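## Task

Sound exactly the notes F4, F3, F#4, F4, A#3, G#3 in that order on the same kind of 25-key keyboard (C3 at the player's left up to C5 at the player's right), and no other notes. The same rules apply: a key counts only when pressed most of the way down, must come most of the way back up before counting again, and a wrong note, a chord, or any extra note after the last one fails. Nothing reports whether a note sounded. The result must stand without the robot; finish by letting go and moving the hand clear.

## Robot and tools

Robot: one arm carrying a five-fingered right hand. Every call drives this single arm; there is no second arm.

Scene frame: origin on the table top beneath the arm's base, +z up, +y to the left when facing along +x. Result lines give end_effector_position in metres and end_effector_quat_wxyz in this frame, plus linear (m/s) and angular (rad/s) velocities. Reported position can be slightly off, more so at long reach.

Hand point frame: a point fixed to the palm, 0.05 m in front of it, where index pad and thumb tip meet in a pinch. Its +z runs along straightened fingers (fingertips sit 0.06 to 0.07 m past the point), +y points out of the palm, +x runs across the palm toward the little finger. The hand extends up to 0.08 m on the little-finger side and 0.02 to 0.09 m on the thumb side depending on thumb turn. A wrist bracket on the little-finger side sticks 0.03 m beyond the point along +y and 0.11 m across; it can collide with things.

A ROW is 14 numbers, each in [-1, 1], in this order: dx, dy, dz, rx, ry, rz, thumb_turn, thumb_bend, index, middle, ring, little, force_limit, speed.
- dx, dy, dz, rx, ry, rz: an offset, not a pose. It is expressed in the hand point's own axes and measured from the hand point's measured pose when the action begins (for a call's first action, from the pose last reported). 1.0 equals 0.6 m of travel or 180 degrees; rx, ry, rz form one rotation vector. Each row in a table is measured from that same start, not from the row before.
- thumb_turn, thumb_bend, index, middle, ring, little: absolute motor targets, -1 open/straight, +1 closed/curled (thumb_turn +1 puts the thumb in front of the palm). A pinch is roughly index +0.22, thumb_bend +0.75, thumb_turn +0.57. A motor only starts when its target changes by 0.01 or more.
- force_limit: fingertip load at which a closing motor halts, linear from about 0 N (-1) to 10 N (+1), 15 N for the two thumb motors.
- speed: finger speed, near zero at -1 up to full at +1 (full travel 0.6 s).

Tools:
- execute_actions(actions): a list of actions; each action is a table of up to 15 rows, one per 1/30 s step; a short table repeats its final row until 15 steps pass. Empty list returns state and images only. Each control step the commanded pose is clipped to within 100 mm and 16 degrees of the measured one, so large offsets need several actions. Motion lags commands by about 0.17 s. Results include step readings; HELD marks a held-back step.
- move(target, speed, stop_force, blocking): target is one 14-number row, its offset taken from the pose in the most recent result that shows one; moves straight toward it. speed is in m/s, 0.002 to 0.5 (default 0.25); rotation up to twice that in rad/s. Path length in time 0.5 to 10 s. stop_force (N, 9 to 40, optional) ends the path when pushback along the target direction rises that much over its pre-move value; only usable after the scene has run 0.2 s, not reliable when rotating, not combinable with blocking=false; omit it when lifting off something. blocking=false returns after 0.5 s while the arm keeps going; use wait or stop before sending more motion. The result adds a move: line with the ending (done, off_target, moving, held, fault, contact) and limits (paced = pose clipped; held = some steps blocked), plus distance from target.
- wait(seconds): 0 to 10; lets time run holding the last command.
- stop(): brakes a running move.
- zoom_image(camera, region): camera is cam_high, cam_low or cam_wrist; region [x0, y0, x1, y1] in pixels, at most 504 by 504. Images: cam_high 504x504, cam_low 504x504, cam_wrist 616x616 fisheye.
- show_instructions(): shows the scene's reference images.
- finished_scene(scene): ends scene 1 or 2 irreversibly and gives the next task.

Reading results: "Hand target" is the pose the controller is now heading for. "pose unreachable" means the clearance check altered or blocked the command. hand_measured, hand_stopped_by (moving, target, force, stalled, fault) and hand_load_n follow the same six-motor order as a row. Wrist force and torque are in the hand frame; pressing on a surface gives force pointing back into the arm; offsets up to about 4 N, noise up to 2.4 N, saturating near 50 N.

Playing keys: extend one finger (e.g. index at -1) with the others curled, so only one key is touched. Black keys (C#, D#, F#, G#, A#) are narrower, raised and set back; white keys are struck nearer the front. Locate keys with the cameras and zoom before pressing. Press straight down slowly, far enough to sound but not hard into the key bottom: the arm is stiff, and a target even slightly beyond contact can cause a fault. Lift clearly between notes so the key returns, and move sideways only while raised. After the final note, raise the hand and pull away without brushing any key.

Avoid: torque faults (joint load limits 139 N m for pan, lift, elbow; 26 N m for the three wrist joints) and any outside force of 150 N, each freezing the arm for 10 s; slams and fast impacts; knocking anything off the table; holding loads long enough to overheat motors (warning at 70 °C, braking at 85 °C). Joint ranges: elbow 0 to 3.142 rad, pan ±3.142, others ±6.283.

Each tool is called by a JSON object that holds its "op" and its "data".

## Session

{"op": "execute_actions", "data": {"actions": []}}

Scene clock: 0.00 s.
end_effector_position=(+0.2217, -0.2474, +0.3181) hand_measured=(-1.000, -1.000, -1.000, -1.000, -1.000, -1.000) hand_load_n=(+0.0, +0.0, +0.0, +0.0, +0.0, +0.0) hand_stopped_by=(target, target, target, target, target, target) hand_force_limit=0.00 hand_speed=-0.80 end_effector_quat_wxyz=(-0.422, +0.874, +0.185, -0.153) end_effector_velocity=(-0.000, +0.000, -0.000) end_effector_angular_velocity=(-0.000, +0.000, -0.000)
Joint positions: [-0.916 -1.951  1.825  1.956  1.618  0.291]
Joint velocities: [ 0. -0.  0. -0.  0.  0.]
Wrist force (N, on the end effector, along its own x y z axes, offset not removed): no reading
Wrist torque (N m, same axes, about the end effector's origin, offset not removed): no reading
Hand target: +0.222, -0.247, +0.318; -0.422, +0.874, +0.185, -0.153
camera_calibration (this result's frames):
cam_wrist: T_world_to_cam=[[0.0404733, -0.630073, -0.77548, 0.0833631], [-0.53274, -0.670205, 0.516733, -0.210838], [-0.845311, 0.392215, -0.36279, 0.524232], [0, 0, 0, 1]] pos_world=[0.327443, -0.294392, 0.36378]

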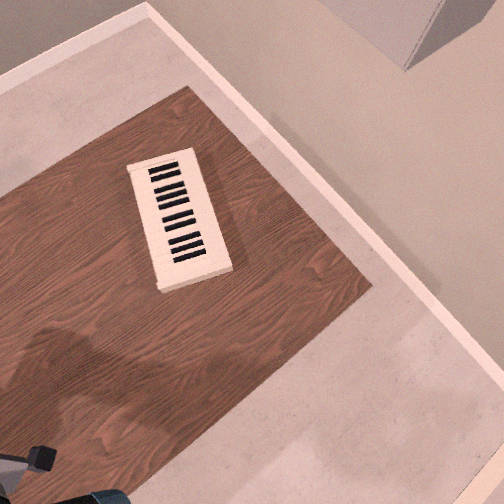

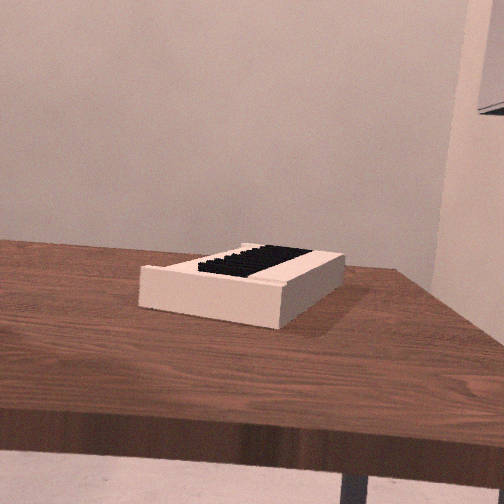

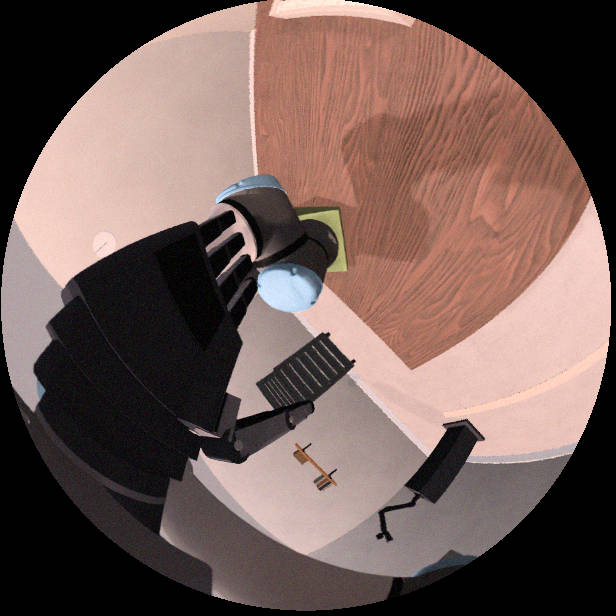

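{"op": "zoom_image", "data": {"camera": "cam_high", "region": [100, 130, 260, 310]}}

Region (100, 130, 260, 310) of cam_high's 504x504 image, scaled by 2.800, with more detail than that image has.

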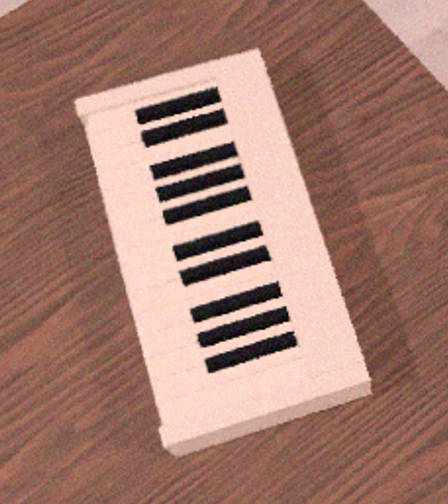

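{"op": "move", "data": {"target": [0.903,0.167,0.023,-0.372,-0.122,-0.532,-1,-1,1,1,1,-1,0,0.5], "speed": 0.4}}

Scene clock: 45.07 s.
end_effector_position=(+0.7140, -0.0510, +0.1690) hand_measured=(-1.000, -1.000, +1.000, +1.000, +1.000, -1.000) hand_load_n=(+0.0, +0.0, +0.0, +0.0, +0.0, +0.0) hand_stopped_by=(target, target, target, target, target, target) hand_force_limit=0.00 hand_speed=0.50 end_effector_quat_wxyz=(+0.132, +0.497, +0.842, +0.165) end_effector_velocity=(+0.002, +0.001, -0.001) end_effector_angular_velocity=(+0.002, -0.008, +0.006)
Joint positions: [ 0.009 -1.223  1.429  0.636  1.964 -0.796]
Joint velocities: [-0.003  0.001  0.    -0.008 -0.008 -0.011]
Wrist force (N, on the end effector, along its own x y z axes, offset not removed): [3.3 -1.4 -0.8]
Wrist torque (N m, same axes, about the end effector's origin, offset not removed): [-0.11 -0.55 0.21]
Hand target: +0.714, -0.051, +0.169; +0.132, +0.496, +0.842, +0.166
Off the commanded pose: 0.001 m, 0 deg.
move: done
camera_calibration (this result's frames):
cam_wrist: T_world_to_cam=[[0.8648, 0.305901, 0.398177, -0.667621], [0.0832641, -0.869386, 0.487068, -0.184879], [0.495164, -0.388063, -0.777316, -0.117496], [0, 0, 0, 1]] pos_world=[0.650933, -0.00210091, 0.264549]

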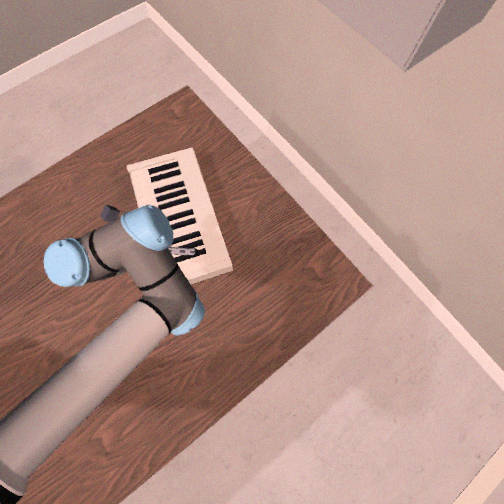

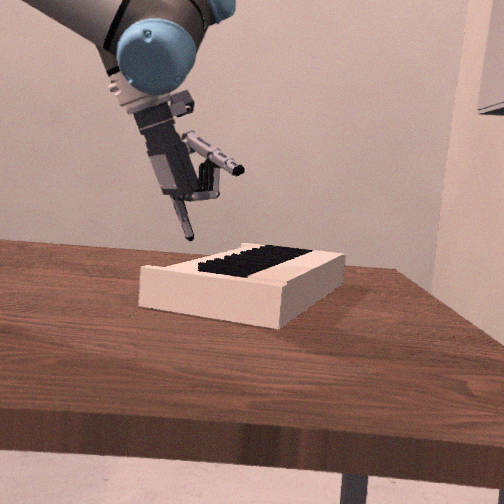

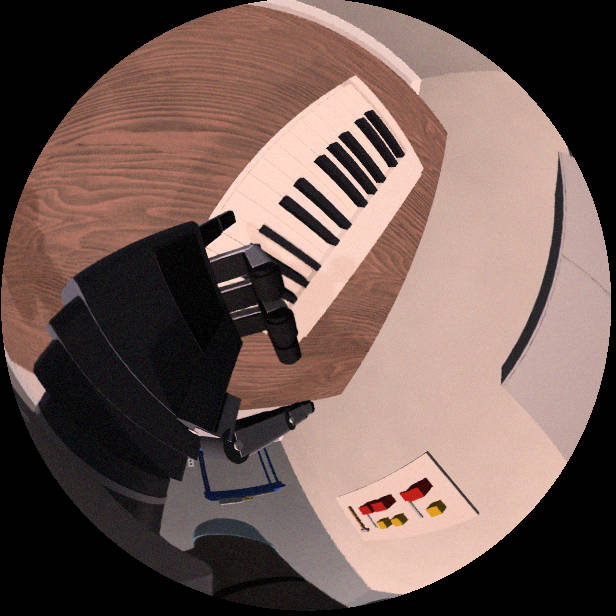

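{"op": "move", "data": {"target": [-0.011,-0.004,0.036,0,0,0,-1,-1,1,1,1,-1,0,0.5], "speed": 0.1}}

{"op": "zoom_image", "data": {"camera": "cam_wrist", "region": [180, 150, 340, 310]}}

Scene clock: 51.90 s.
end_effector_position=(+0.7234, -0.0547, +0.1490) hand_measured=(-1.000, -1.000, +1.000, +1.000, +1.000, -1.000) hand_load_n=(+0.0, +0.0, +0.0, +0.0, +0.0, +0.0) hand_stopped_by=(target, target, target, target, target, target) hand_force_limit=0.00 hand_speed=0.50 end_effector_quat_wxyz=(+0.132, +0.497, +0.842, +0.165) end_effector_velocity=(+0.001, -0.000, -0.002) end_effector_angular_velocity=(+0.001, +0.001, +0.001)
Joint positions: [-0.021 -1.196  1.418  0.61   1.944 -0.821]
Joint velocities: [-0.003  0.003 -0.001 -0.001 -0.003 -0.002]
Wrist force (N, on the end effector, along its own x y z axes, offset not removed): [2.8 -0.8 -2.0]
Wrist torque (N m, same axes, about the end effector's origin, offset not removed): [0.01 -0.38 0.08]
Hand target: +0.724, -0.055, +0.149; +0.132, +0.497, +0.842, +0.165
Off the commanded pose: 0.000 m, 0 deg.
move: done
camera_calibration (this result's frames):
cam_wrist: T_world_to_cam=[[0.864783, 0.30593, 0.398192, -0.666639], [0.0832469, -0.869353, 0.487129, -0.179114], [0.495197, -0.388113, -0.77727, -0.139214], [0, 0, 0, 1]] pos_world=[0.660347, -0.0057994, 0.244495]

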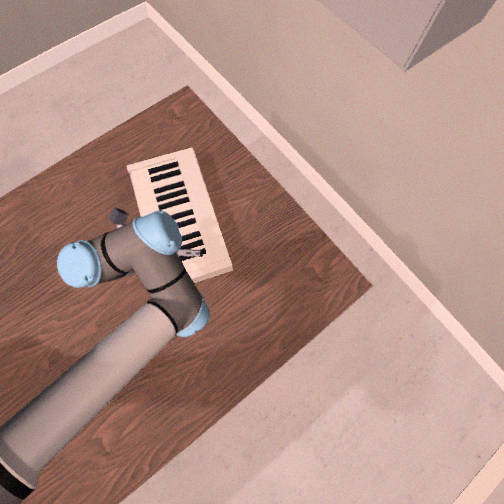

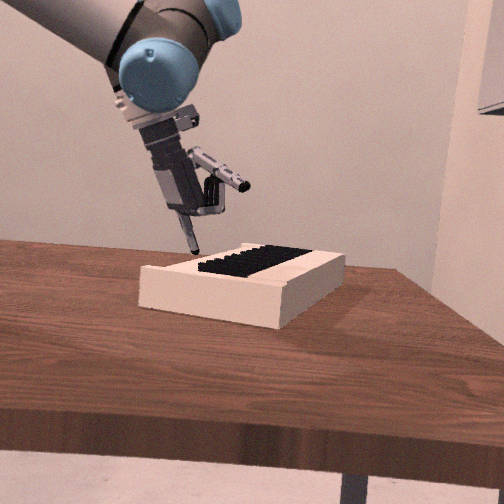

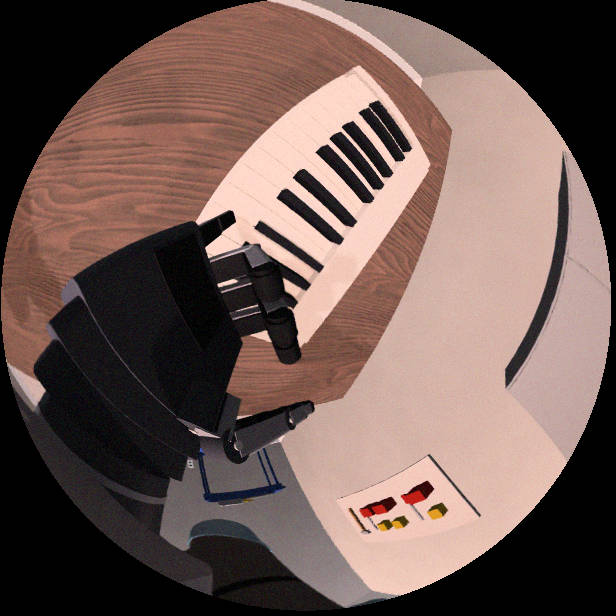

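Region (180, 150, 340, 310) of cam_wrist's 616x616 image, scaled by 3.150, with more detail than that image has.

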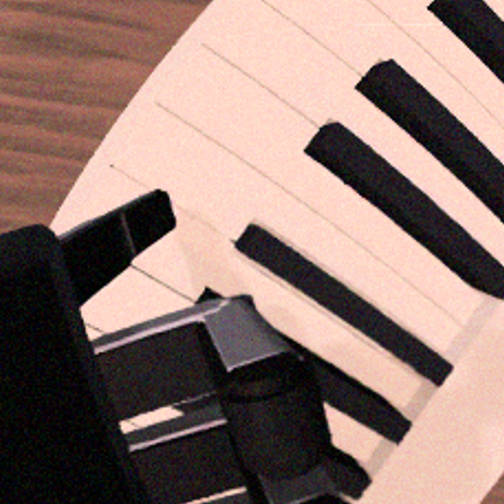

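{"op": "move", "data": {"target": [0.016,0.017,0.0065,0,0,0,-1,-1,1,1,1,-1,0,0.5], "speed": 0.1}}

{"op": "zoom_image", "data": {"camera": "cam_wrist", "region": [180, 150, 340, 310]}}

Scene clock: 60.37 s.
end_effector_position=(+0.7284, -0.0413, +0.1490) hand_measured=(-1.000, -1.000, +1.000, +1.000, +1.000, -1.000) hand_load_n=(+0.0, +0.0, +0.0, +0.0, +0.0, +0.0) hand_stopped_by=(target, target, target, target, target, target) hand_force_limit=0.00 hand_speed=0.50 end_effector_quat_wxyz=(+0.132, +0.497, +0.842, +0.165) end_effector_velocity=(+0.001, +0.002, +0.000) end_effector_angular_velocity=(+0.000, -0.001, -0.000)
Joint positions: [ 0.003 -1.17   1.4    0.61   1.96  -0.801]
Joint velocities: [ 0.004  0.005 -0.005  0.     0.003  0.004]
Wrist force (N, on the end effector, along its own x y z axes, offset not removed): [0.9 -2.2 -1.3]
Wrist torque (N m, same axes, about the end effector's origin, offset not removed): [-0.23 -0.17 -0.06]
Hand target: +0.728, -0.041, +0.149; +0.132, +0.497, +0.842, +0.165
Off the commanded pose: 0.000 m, 0 deg.
move: done
camera_calibration (this result's frames):
cam_wrist: T_world_to_cam=[[0.864774, 0.305912, 0.398226, -0.675046], [0.0832432, -0.869382, 0.487079, -0.167921], [0.495213, -0.388063, -0.777284, -0.136463], [0, 0, 0, 1]] pos_world=[0.665318, 0.00756078, 0.244541]

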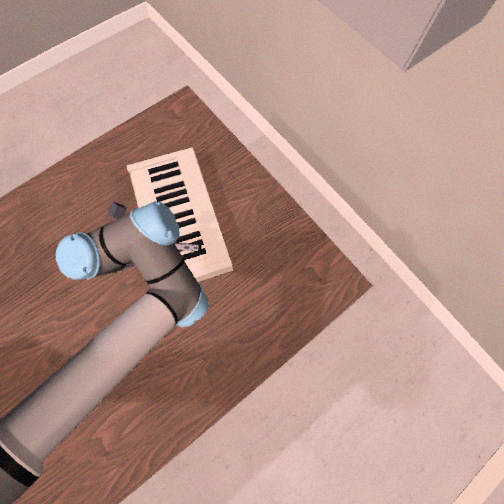

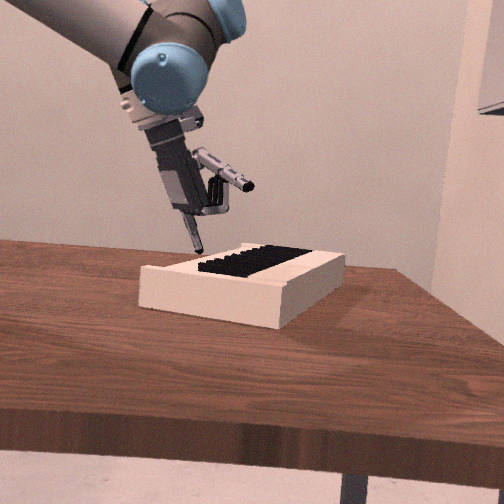

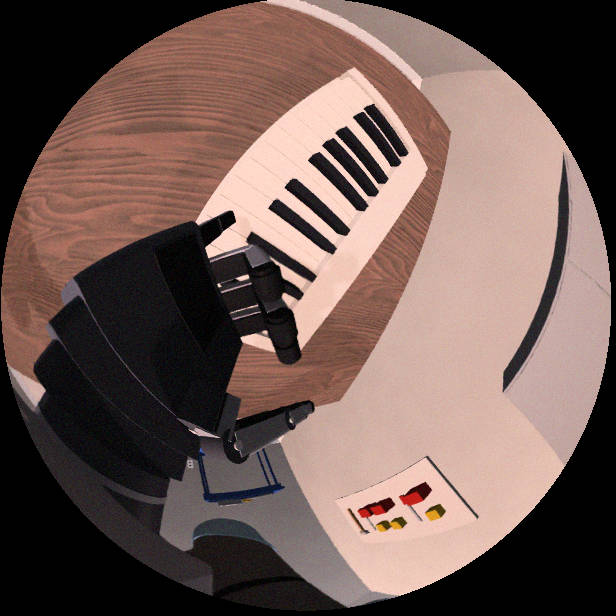

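Region (180, 150, 340, 310) of cam_wrist's 616x616 image, scaled by 3.150, with more detail than that image has.

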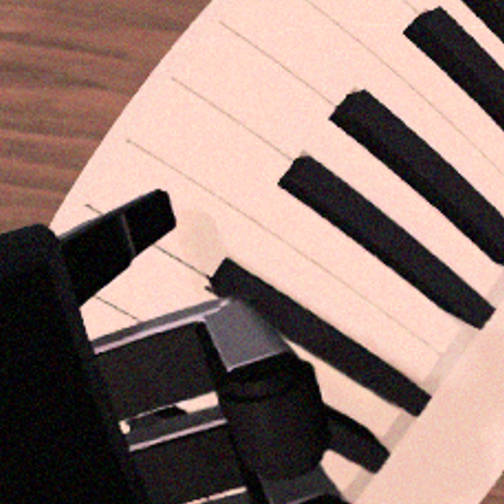

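{"op": "move", "data": {"target": [0.007,-0.019,0.056,0,0,0,-1,-1,1,1,1,-1,0,0.5], "speed": 0.02, "stop_force": 9}}

Scene clock: 67.03 s.
end_effector_position=(+0.7297, -0.0386, +0.1235) hand_measured=(-1.000, -1.000, +1.000, +1.000, +1.000, -1.000) hand_load_n=(+0.0, +0.0, +0.0, +0.0, +0.0, -2.5) hand_stopped_by=(target, target, target, target, target, target) hand_force_limit=0.00 hand_speed=0.50 end_effector_quat_wxyz=(+0.132, +0.496, +0.842, +0.165) end_effector_velocity=(-0.001, -0.001, +0.006) end_effector_angular_velocity=(-0.001, +0.003, -0.003)
Joint positions: [-0.023 -1.148  1.421  0.559  1.942 -0.822]
Joint velocities: [ 0.007 -0.005 -0.005  0.014  0.008  0.009]
Wrist force (N, on the end effector, along its own x y z axes, offset not removed): [-2.9 -0.4 -29.4]
Wrist torque (N m, same axes, about the end effector's origin, offset not removed): [1.16 1.32 -0.12]
Hand target: +0.730, -0.039, +0.125; +0.132, +0.497, +0.842, +0.165
Off the commanded pose: 0.010 m, 0 deg.
move: contact
camera_calibration (this result's frames):
cam_wrist: T_world_to_cam=[[0.864725, 0.30632, 0.398018, -0.666767], [0.0837955, -0.869362, 0.48702, -0.153627], [0.495205, -0.387786, -0.777428, -0.155885], [0, 0, 0, 1]] pos_world=[0.666638, 0.0102365, 0.219015]

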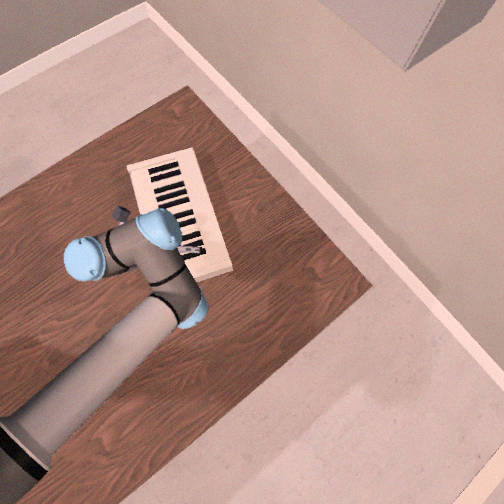

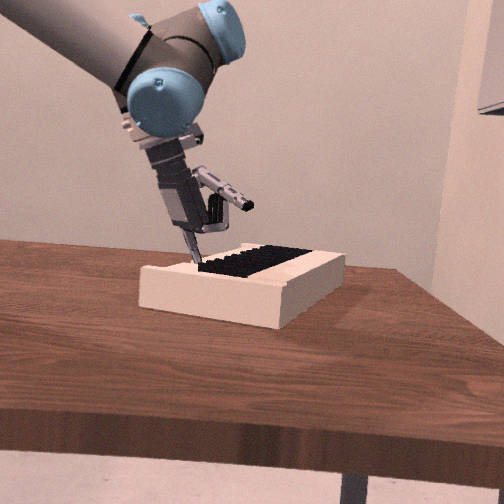

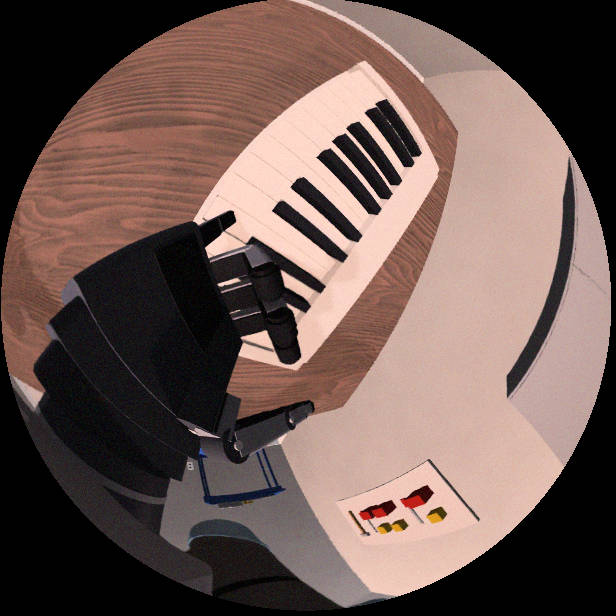

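{"op": "move", "data": {"target": [-0.002,0.014,-0.03,0,0,0,-1,-1,1,1,1,-1,0,0.5]}}

{"op": "move", "data": {"target": [0.1795,0.196,0.0675,0,0,0,-1,-1,1,1,1,-1,0,0.5]}}

{"op": "zoom_image", "data": {"camera": "cam_wrist", "region": [180, 150, 340, 310]}}

Scene clock: 76.97 s.
end_effector_position=(+0.7300, -0.0385, +0.1431) hand_measured=(-1.000, -1.000, +1.000, +1.000, +1.000, -1.000) hand_load_n=(+0.0, +0.0, +0.0, +0.0, +0.0, +0.0) hand_stopped_by=(target, target, target, target, target, target) hand_force_limit=0.00 hand_speed=0.50 end_effector_quat_wxyz=(+0.132, +0.496, +0.842, +0.165) end_effector_velocity=(+0.001, +0.000, +0.003) end_effector_angular_velocity=(+0.001, -0.001, -0.000)
Joint positions: [ 0.    -1.16   1.4    0.6    1.958 -0.803]
Joint velocities: [ 0.003 -0.001 -0.004  0.004  0.001  0.002]
Wrist force (N, on the end effector, along its own x y z axes, offset not removed): [1.1 1.9 -1.6]
Wrist torque (N m, same axes, about the end effector's origin, offset not removed): [0.42 -0.07 0.11]
Hand target: +0.730, -0.039, +0.143; +0.132, +0.496, +0.842, +0.165
Off the commanded pose: 0.000 m, 0 deg.
move: done
camera_calibration (this result's frames):
cam_wrist: T_world_to_cam=[[0.864721, 0.306299, 0.398044, -0.674862], [0.0837884, -0.869386, 0.486978, -0.163124], [0.495215, -0.387748, -0.77744, -0.14071], [0, 0, 0, 1]] pos_world=[0.666917, 0.0103324, 0.238669]

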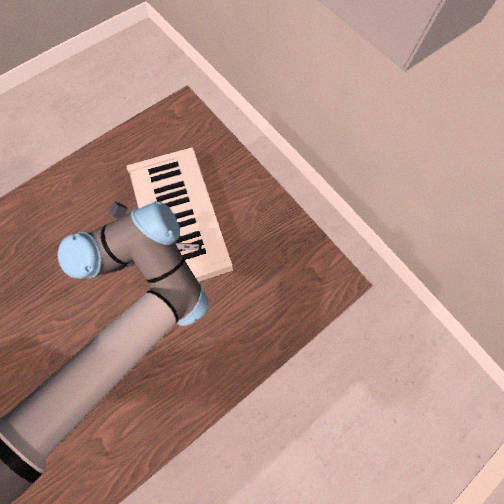

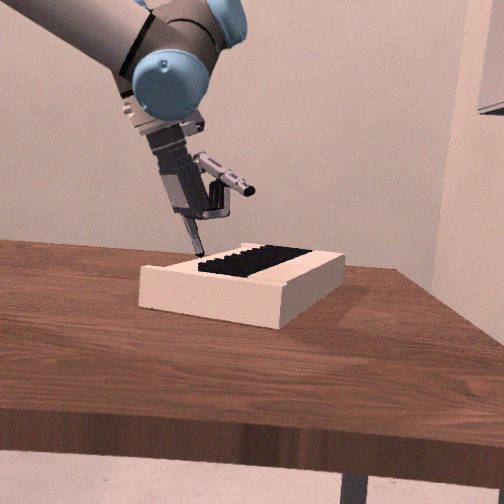

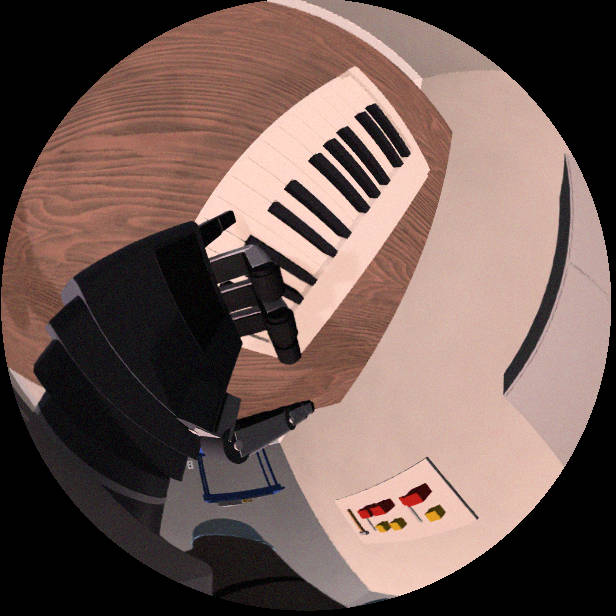

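Scene clock: 78.30 s.
end_effector_position=(+0.7879, +0.1152, +0.1480) hand_measured=(-1.000, -1.000, +1.000, +1.000, +1.000, -1.000) hand_load_n=(+0.0, +0.0, +0.0, +0.0, +0.0, +0.0) hand_stopped_by=(target, target, target, target, target, target) hand_force_limit=0.00 hand_speed=0.50 end_effector_quat_wxyz=(+0.132, +0.496, +0.842, +0.166) end_effector_velocity=(+0.001, +0.002, -0.000) end_effector_angular_velocity=(-0.002, +0.004, -0.000)
Joint positions: [ 0.232 -0.821  1.056  0.694  2.105 -0.604]
Joint velocities: [ 0.002  0.009 -0.013  0.01   0.004  0.005]
Wrist force (N, on the end effector, along its own x y z axes, offset not removed): [1.7 -1.4 0.0]
Wrist torque (N m, same axes, about the end effector's origin, offset not removed): [-0.15 -0.28 0.08]
Hand target: +0.788, +0.115, +0.148; +0.131, +0.496, +0.842, +0.165
Off the commanded pose: 0.000 m, 0 deg.
move: done
camera_calibration (this result's frames):
cam_wrist: T_world_to_cam=[[0.8647, 0.306127, 0.398222, -0.773943], [0.0838169, -0.869639, 0.486522, -0.0366661], [0.495247, -0.387318, -0.777635, -0.106107], [0, 0, 0, 1]] pos_world=[0.724851, 0.163942, 0.243528]

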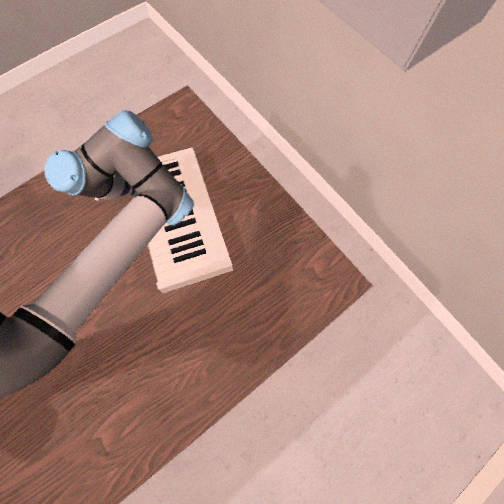

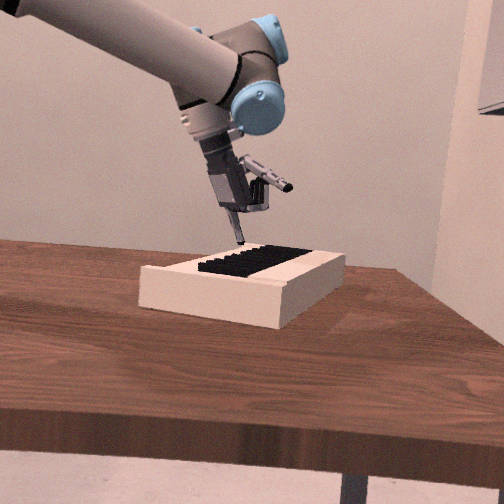

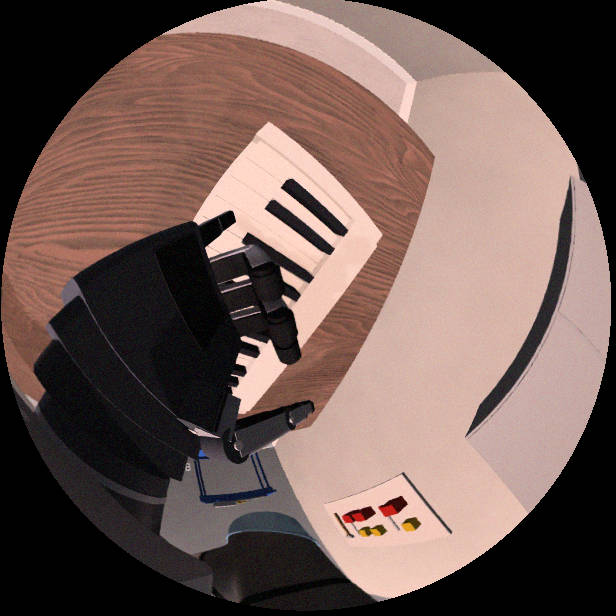

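Region (180, 150, 340, 310) of cam_wrist's 616x616 image, scaled by 3.150, with more detail than that image has.

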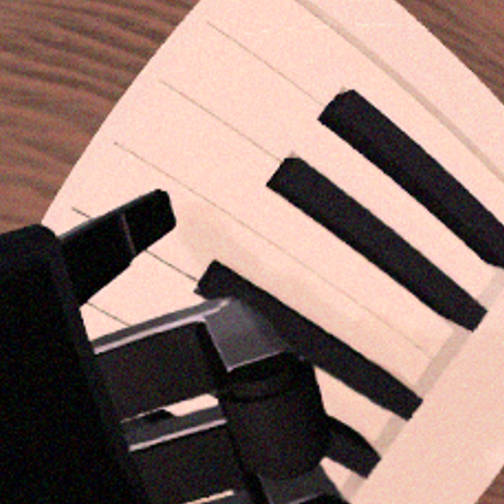

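Looks matched. Press.

{"op": "move", "data": {"target": [0.007,-0.019,0.056,0,0,0,-1,-1,1,1,1,-1,0,0.5], "speed": 0.02, "stop_force": 9}}

Scene clock: 83.73 s.
end_effector_position=(+0.7891, +0.1177, +0.1243) hand_measured=(-1.000, -1.000, +1.000, +1.000, +1.000, -1.000) hand_load_n=(+0.0, +0.0, +0.0, +0.0, +0.0, -1.5) hand_stopped_by=(target, target, target, target, target, target) hand_force_limit=0.00 hand_speed=0.50 end_effector_quat_wxyz=(+0.131, +0.496, +0.842, +0.165) end_effector_velocity=(-0.000, -0.001, +0.006) end_effector_angular_velocity=(-0.001, +0.002, -0.004)
Joint positions: [ 0.21  -0.805  1.077  0.648  2.091 -0.624]
Joint velocities: [ 0.006 -0.004 -0.006  0.014  0.006  0.009]
Wrist force (N, on the end effector, along its own x y z axes, offset not removed): [-0.8 0.5 -20.6]
Wrist torque (N m, same axes, about the end effector's origin, offset not removed): [1.09 0.44 0.02]
Hand target: +0.789, +0.117, +0.125; +0.132, +0.496, +0.842, +0.165
Off the commanded pose: 0.012 m, 0 deg.
move: contact
camera_calibration (this result's frames):
cam_wrist: T_world_to_cam=[[0.864728, 0.306586, 0.397808, -0.76638], [0.0844647, -0.869558, 0.486555, -0.0235975], [0.495088, -0.387136, -0.777826, -0.123985], [0, 0, 0, 1]] pos_world=[0.726087, 0.166443, 0.219915]

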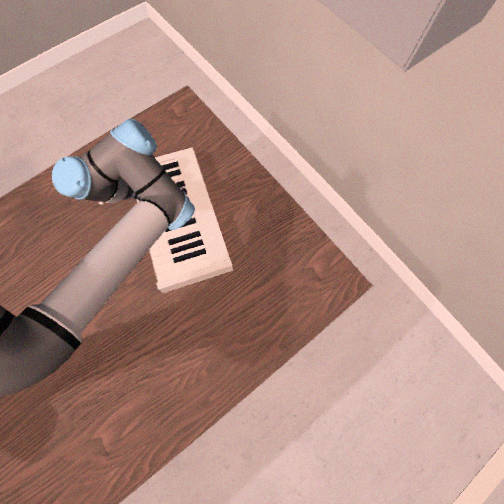

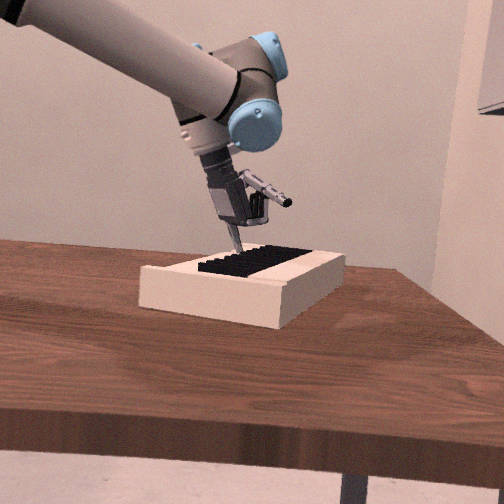

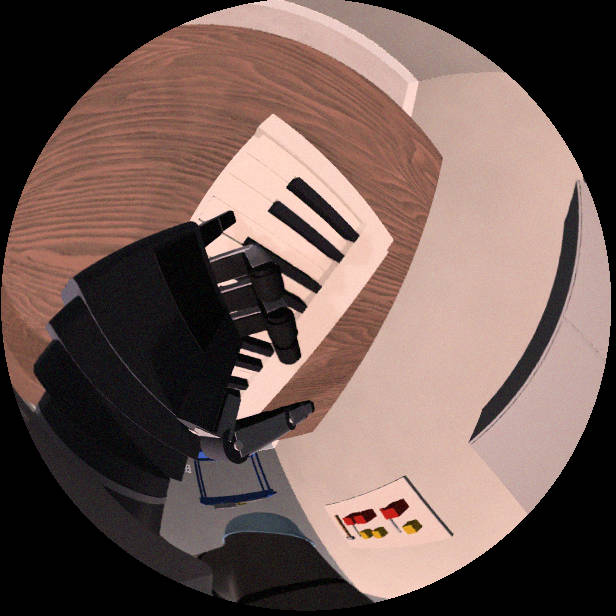

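{"op": "move", "data": {"target": [-0.003,0.0205,-0.0455,0,0,0,-1,-1,1,1,1,-1,0,0.5]}}

{"op": "move", "data": {"target": [-0.265,-0.146,-0.049,0,0,0,-1,-1,1,1,1,-1,0,0.5]}}

{"op": "zoom_image", "data": {"camera": "cam_wrist", "region": [180, 150, 340, 310]}}

Scene clock: 93.73 s.
end_effector_position=(+0.7892, +0.1176, +0.1540) hand_measured=(-1.000, -1.000, +1.000, +1.000, +1.000, -1.000) hand_load_n=(+0.0, +0.0, +0.0, +0.0, +0.0, +0.0) hand_stopped_by=(target, target, target, target, target, target) hand_force_limit=0.00 hand_speed=0.50 end_effector_quat_wxyz=(+0.131, +0.496, +0.842, +0.165) end_effector_velocity=(-0.000, +0.001, +0.002) end_effector_angular_velocity=(+0.001, +0.001, +0.001)
Joint positions: [ 0.241 -0.816  1.038  0.712  2.11  -0.595]
Joint velocities: [ 0.003 -0.    -0.004  0.007  0.001  0.003]
Wrist force (N, on the end effector, along its own x y z axes, offset not removed): [1.6 -0.7 -1.2]
Wrist torque (N m, same axes, about the end effector's origin, offset not removed): [-0.13 -0.25 0.06]
Hand target: +0.789, +0.118, +0.154; +0.131, +0.496, +0.842, +0.165
Off the commanded pose: 0.000 m, 0 deg.
move: done
camera_calibration (this result's frames):
cam_wrist: T_world_to_cam=[[0.864716, 0.306569, 0.397847, -0.778246], [0.0844627, -0.869588, 0.4865, -0.0380788], [0.495109, -0.387081, -0.77784, -0.100944], [0, 0, 0, 1]] pos_world=[0.726156, 0.166399, 0.249629]

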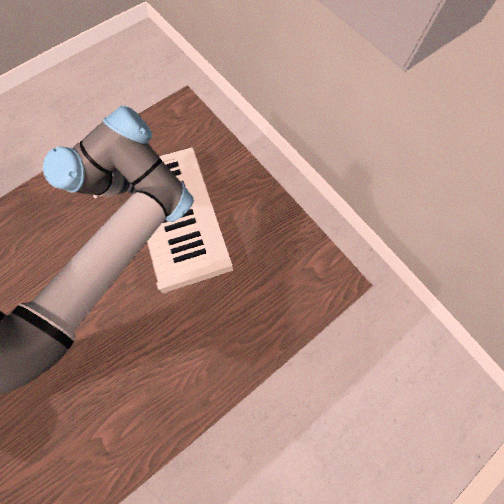

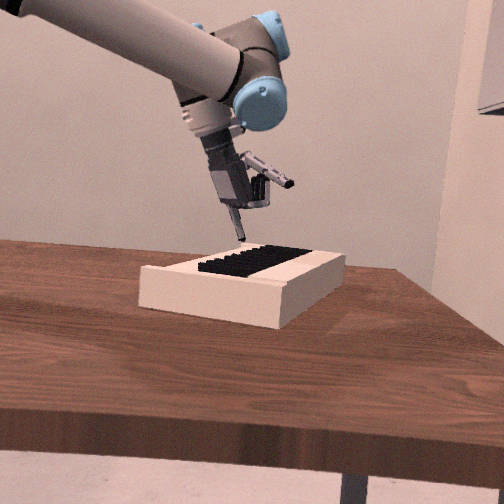

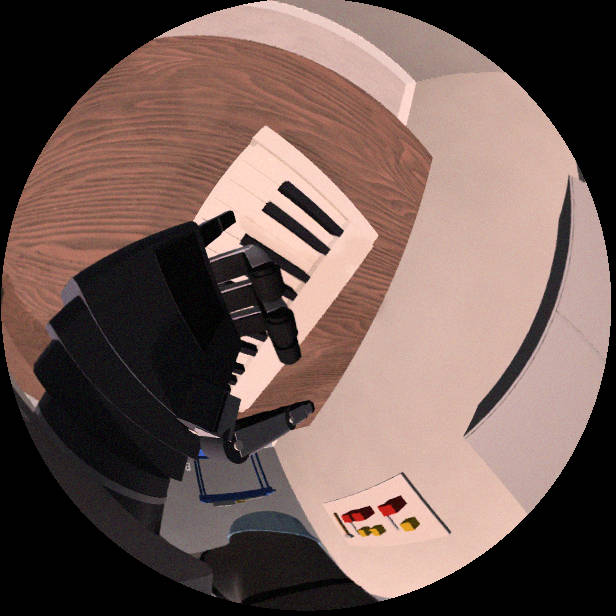

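Scene clock: 95.13 s.
end_effector_position=(+0.7834, -0.0659, +0.1543) hand_measured=(-1.000, -1.000, +1.000, +1.000, +1.000, -1.000) hand_load_n=(+0.0, +0.0, +0.0, +0.0, +0.0, +0.0) hand_stopped_by=(target, target, target, target, target, target) hand_force_limit=0.00 hand_speed=0.50 end_effector_quat_wxyz=(+0.132, +0.496, +0.842, +0.165) end_effector_velocity=(+0.000, -0.003, -0.000) end_effector_angular_velocity=(+0.000, -0.001, +0.000)
Joint positions: [-0.022 -1.072  1.169  0.736  1.943 -0.821]
Joint velocities: [-0.004 -0.003  0.     0.001 -0.004 -0.004]
Wrist force (N, on the end effector, along its own x y z axes, offset not removed): [0.9 0.5 0.5]
Wrist torque (N m, same axes, about the end effector's origin, offset not removed): [0.05 -0.19 0.12]
Hand target: +0.783, -0.066, +0.154; +0.132, +0.496, +0.842, +0.165
Off the commanded pose: 0.000 m, 0 deg.
move: done
camera_calibration (this result's frames):
cam_wrist: T_world_to_cam=[[0.864589, 0.306755, 0.39798, -0.716978], [0.0842428, -0.86931, 0.487035, -0.197255], [0.495368, -0.387558, -0.777438, -0.169212], [0, 0, 0, 1]] pos_world=[0.720331, -0.0171191, 0.249861]

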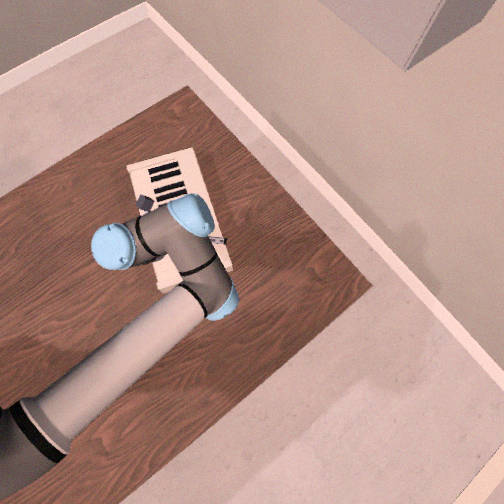

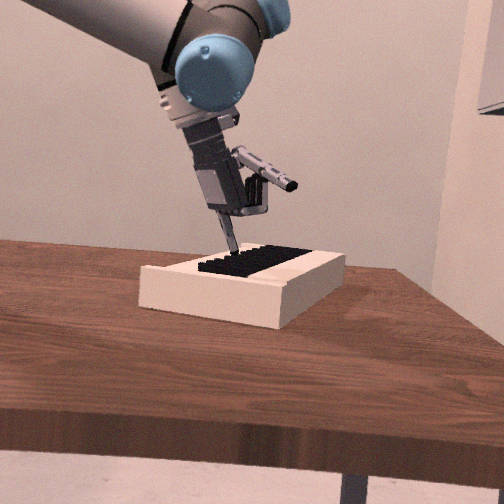

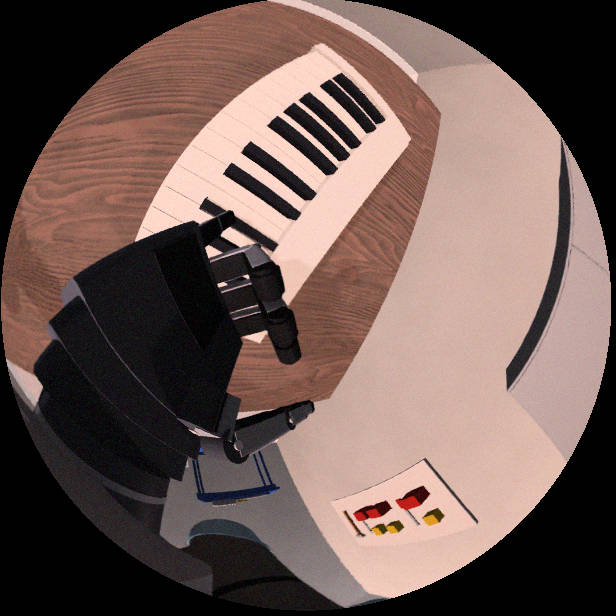

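Region (180, 150, 340, 310) of cam_wrist's 616x616 image, scaled by 3.150, with more detail than that image has.

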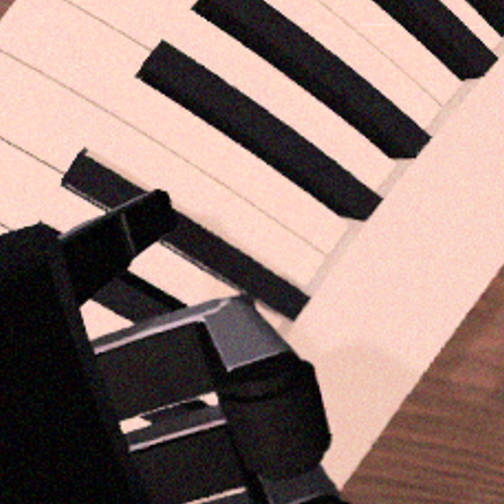

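Similar to the A#3 case; press straight down.

{"op": "move", "data": {"target": [0.003,-0.021,0.046,0,0,0,-1,-1,1,1,1,-1,0,0.5], "speed": 0.02, "stop_force": 9}}

Scene clock: 100.87 s.
end_effector_position=(+0.7833, -0.0659, +0.1399) hand_measured=(-1.000, -1.000, +1.000, +1.000, +1.000, -1.000) hand_load_n=(+0.0, +0.0, +0.0, +0.0, +0.0, -2.0) hand_stopped_by=(target, target, target, target, target, target) hand_force_limit=0.00 hand_speed=0.50 end_effector_quat_wxyz=(+0.132, +0.496, +0.842, +0.165) end_effector_velocity=(-0.000, -0.001, +0.005) end_effector_angular_velocity=(-0.002, +0.004, -0.004)
Joint positions: [-0.038 -1.066  1.187  0.708  1.932 -0.834]
Joint velocities: [ 0.007 -0.002 -0.007  0.013  0.009  0.01 ]
Wrist force (N, on the end effector, along its own x y z axes, offset not removed): [0.2 2.7 -30.6]
Wrist torque (N m, same axes, about the end effector's origin, offset not removed): [1.75 1.51 0.14]
Hand target: +0.783, -0.066, +0.141; +0.132, +0.496, +0.842, +0.165
Off the commanded pose: 0.016 m, 0 deg.
move: contact
camera_calibration (this result's frames):
cam_wrist: T_world_to_cam=[[0.864524, 0.307158, 0.39781, -0.71099], [0.0847955, -0.869312, 0.486936, -0.190641], [0.495387, -0.387236, -0.777586, -0.180319], [0, 0, 0, 1]] pos_world=[0.720161, -0.0171666, 0.235456]

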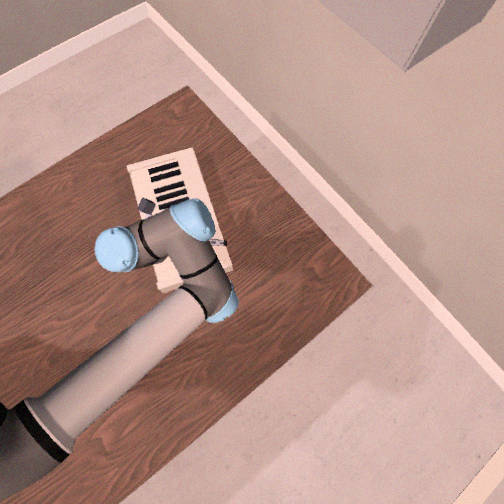

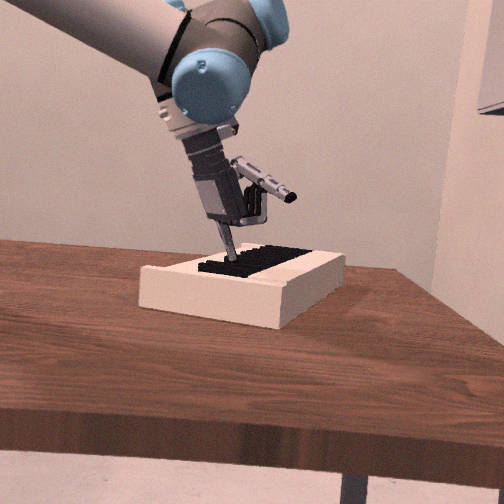

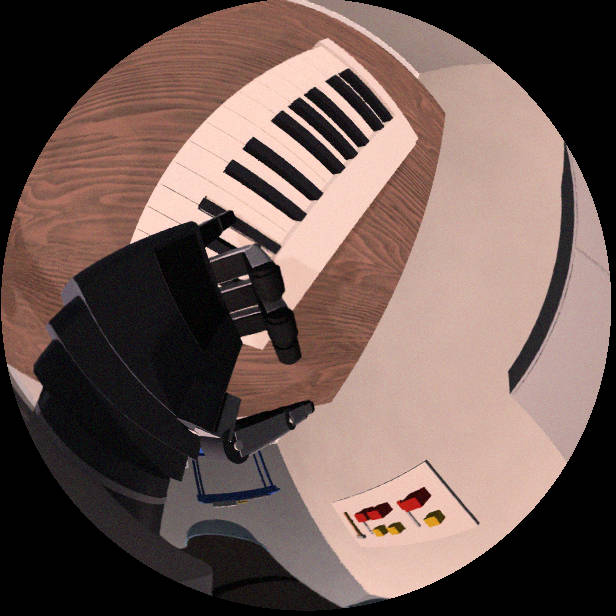

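{"op": "move", "data": {"target": [-0.0015,0.01,-0.023,0,0,0,-1,-1,1,1,1,-1,0,0.5], "speed": 0.1}}

{"op": "move", "data": {"target": [0.08,-0.058,-0.02,0,0,0,-1,-1,1,1,1,-1,0,0.5]}}

Scene clock: 109.47 s.
end_effector_position=(+0.7831, -0.0660, +0.1547) hand_measured=(-1.000, -1.000, +1.000, +1.000, +1.000, -1.000) hand_load_n=(+0.0, +0.0, +0.0, +0.0, +0.0, +0.0) hand_stopped_by=(target, target, target, target, target, target) hand_force_limit=0.00 hand_speed=0.50 end_effector_quat_wxyz=(+0.132, +0.496, +0.842, +0.165) end_effector_velocity=(+0.000, -0.000, +0.003) end_effector_angular_velocity=(+0.000, -0.001, -0.000)
Joint positions: [-0.022 -1.073  1.169  0.737  1.943 -0.822]
Joint velocities: [ 0.003 -0.001 -0.004  0.005  0.001  0.002]
Wrist force (N, on the end effector, along its own x y z axes, offset not removed): [1.7 -0.5 -2.7]
Wrist torque (N m, same axes, about the end effector's origin, offset not removed): [0.10 -0.19 0.19]
Hand target: +0.783, -0.066, +0.155; +0.132, +0.496, +0.842, +0.165
Off the commanded pose: 0.000 m, 0 deg.
move: done
camera_calibration (this result's frames):
cam_wrist: T_world_to_cam=[[0.864519, 0.307139, 0.397835, -0.716732], [0.0847806, -0.869328, 0.48691, -0.197915], [0.495398, -0.387214, -0.77759, -0.168788], [0, 0, 0, 1]] pos_world=[0.720025, -0.0172734, 0.25026]

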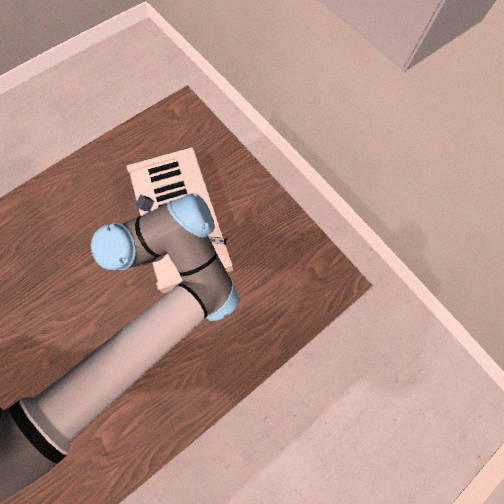

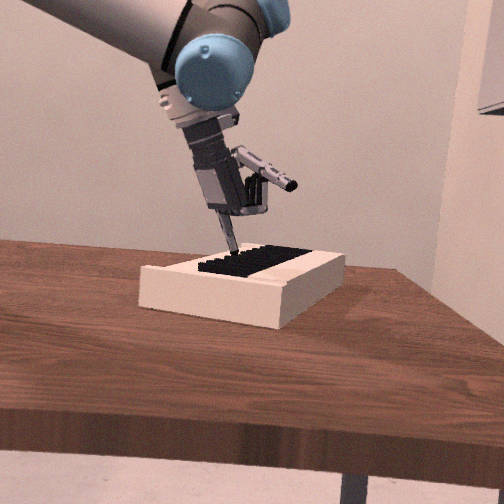

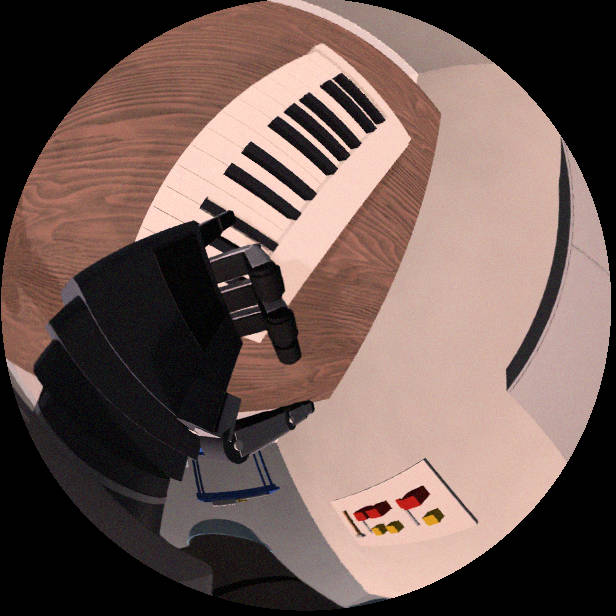

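Scene clock: 110.43 s.
end_effector_position=(+0.7285, -0.0414, +0.1487) hand_measured=(-1.000, -1.000, +1.000, +1.000, +1.000, -1.000) hand_load_n=(+0.0, +0.0, +0.0, +0.0, +0.0, +0.0) hand_stopped_by=(target, target, target, target, target, target) hand_force_limit=0.00 hand_speed=0.50 end_effector_quat_wxyz=(+0.131, +0.496, +0.842, +0.165) end_effector_velocity=(-0.002, +0.001, +0.000) end_effector_angular_velocity=(+0.000, -0.004, -0.001)
Joint positions: [ 0.002 -1.169  1.398  0.612  1.959 -0.803]
Joint velocities: [ 0.001 -0.005  0.011 -0.01  -0.001 -0.   ]
Wrist force (N, on the end effector, along its own x y z axes, offset not removed): [0.0 -1.5 0.1]
Wrist torque (N m, same axes, about the end effector's origin, offset not removed): [-0.26 -0.03 0.05]
Hand target: +0.728, -0.041, +0.149; +0.131, +0.496, +0.842, +0.165
Off the commanded pose: 0.000 m, 0 deg.
move: done
camera_calibration (this result's frames):
cam_wrist: T_world_to_cam=[[0.86466, 0.307049, 0.397598, -0.67479], [0.0848847, -0.869384, 0.486792, -0.169017], [0.495134, -0.387159, -0.777785, -0.13667], [0, 0, 0, 1]] pos_world=[0.665481, 0.00734061, 0.244271]

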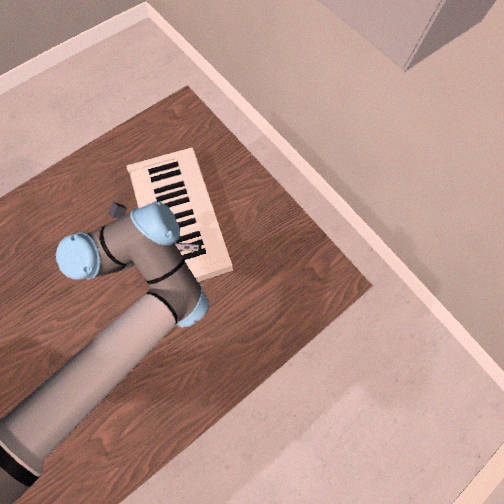

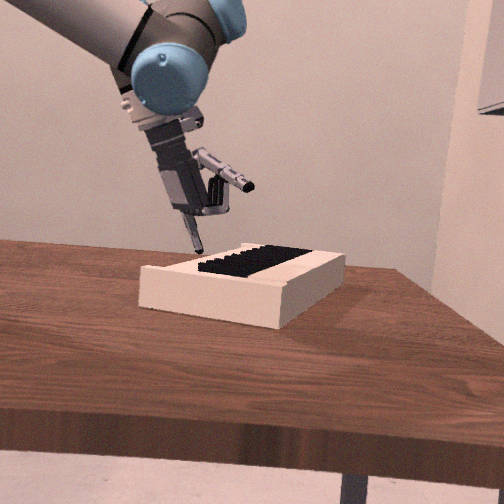

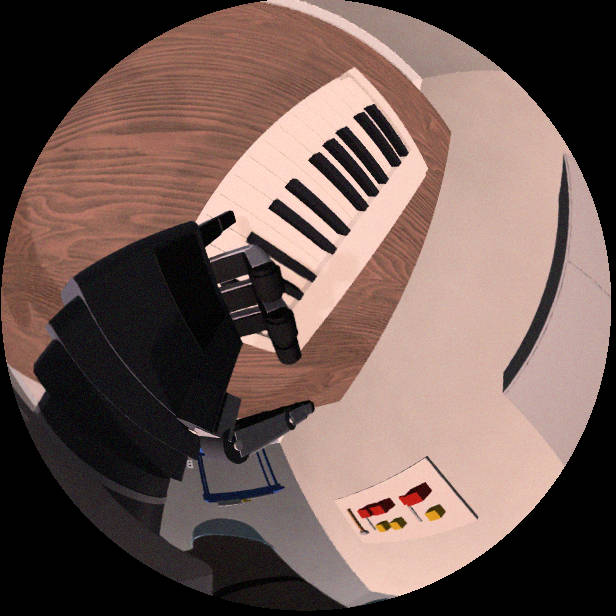

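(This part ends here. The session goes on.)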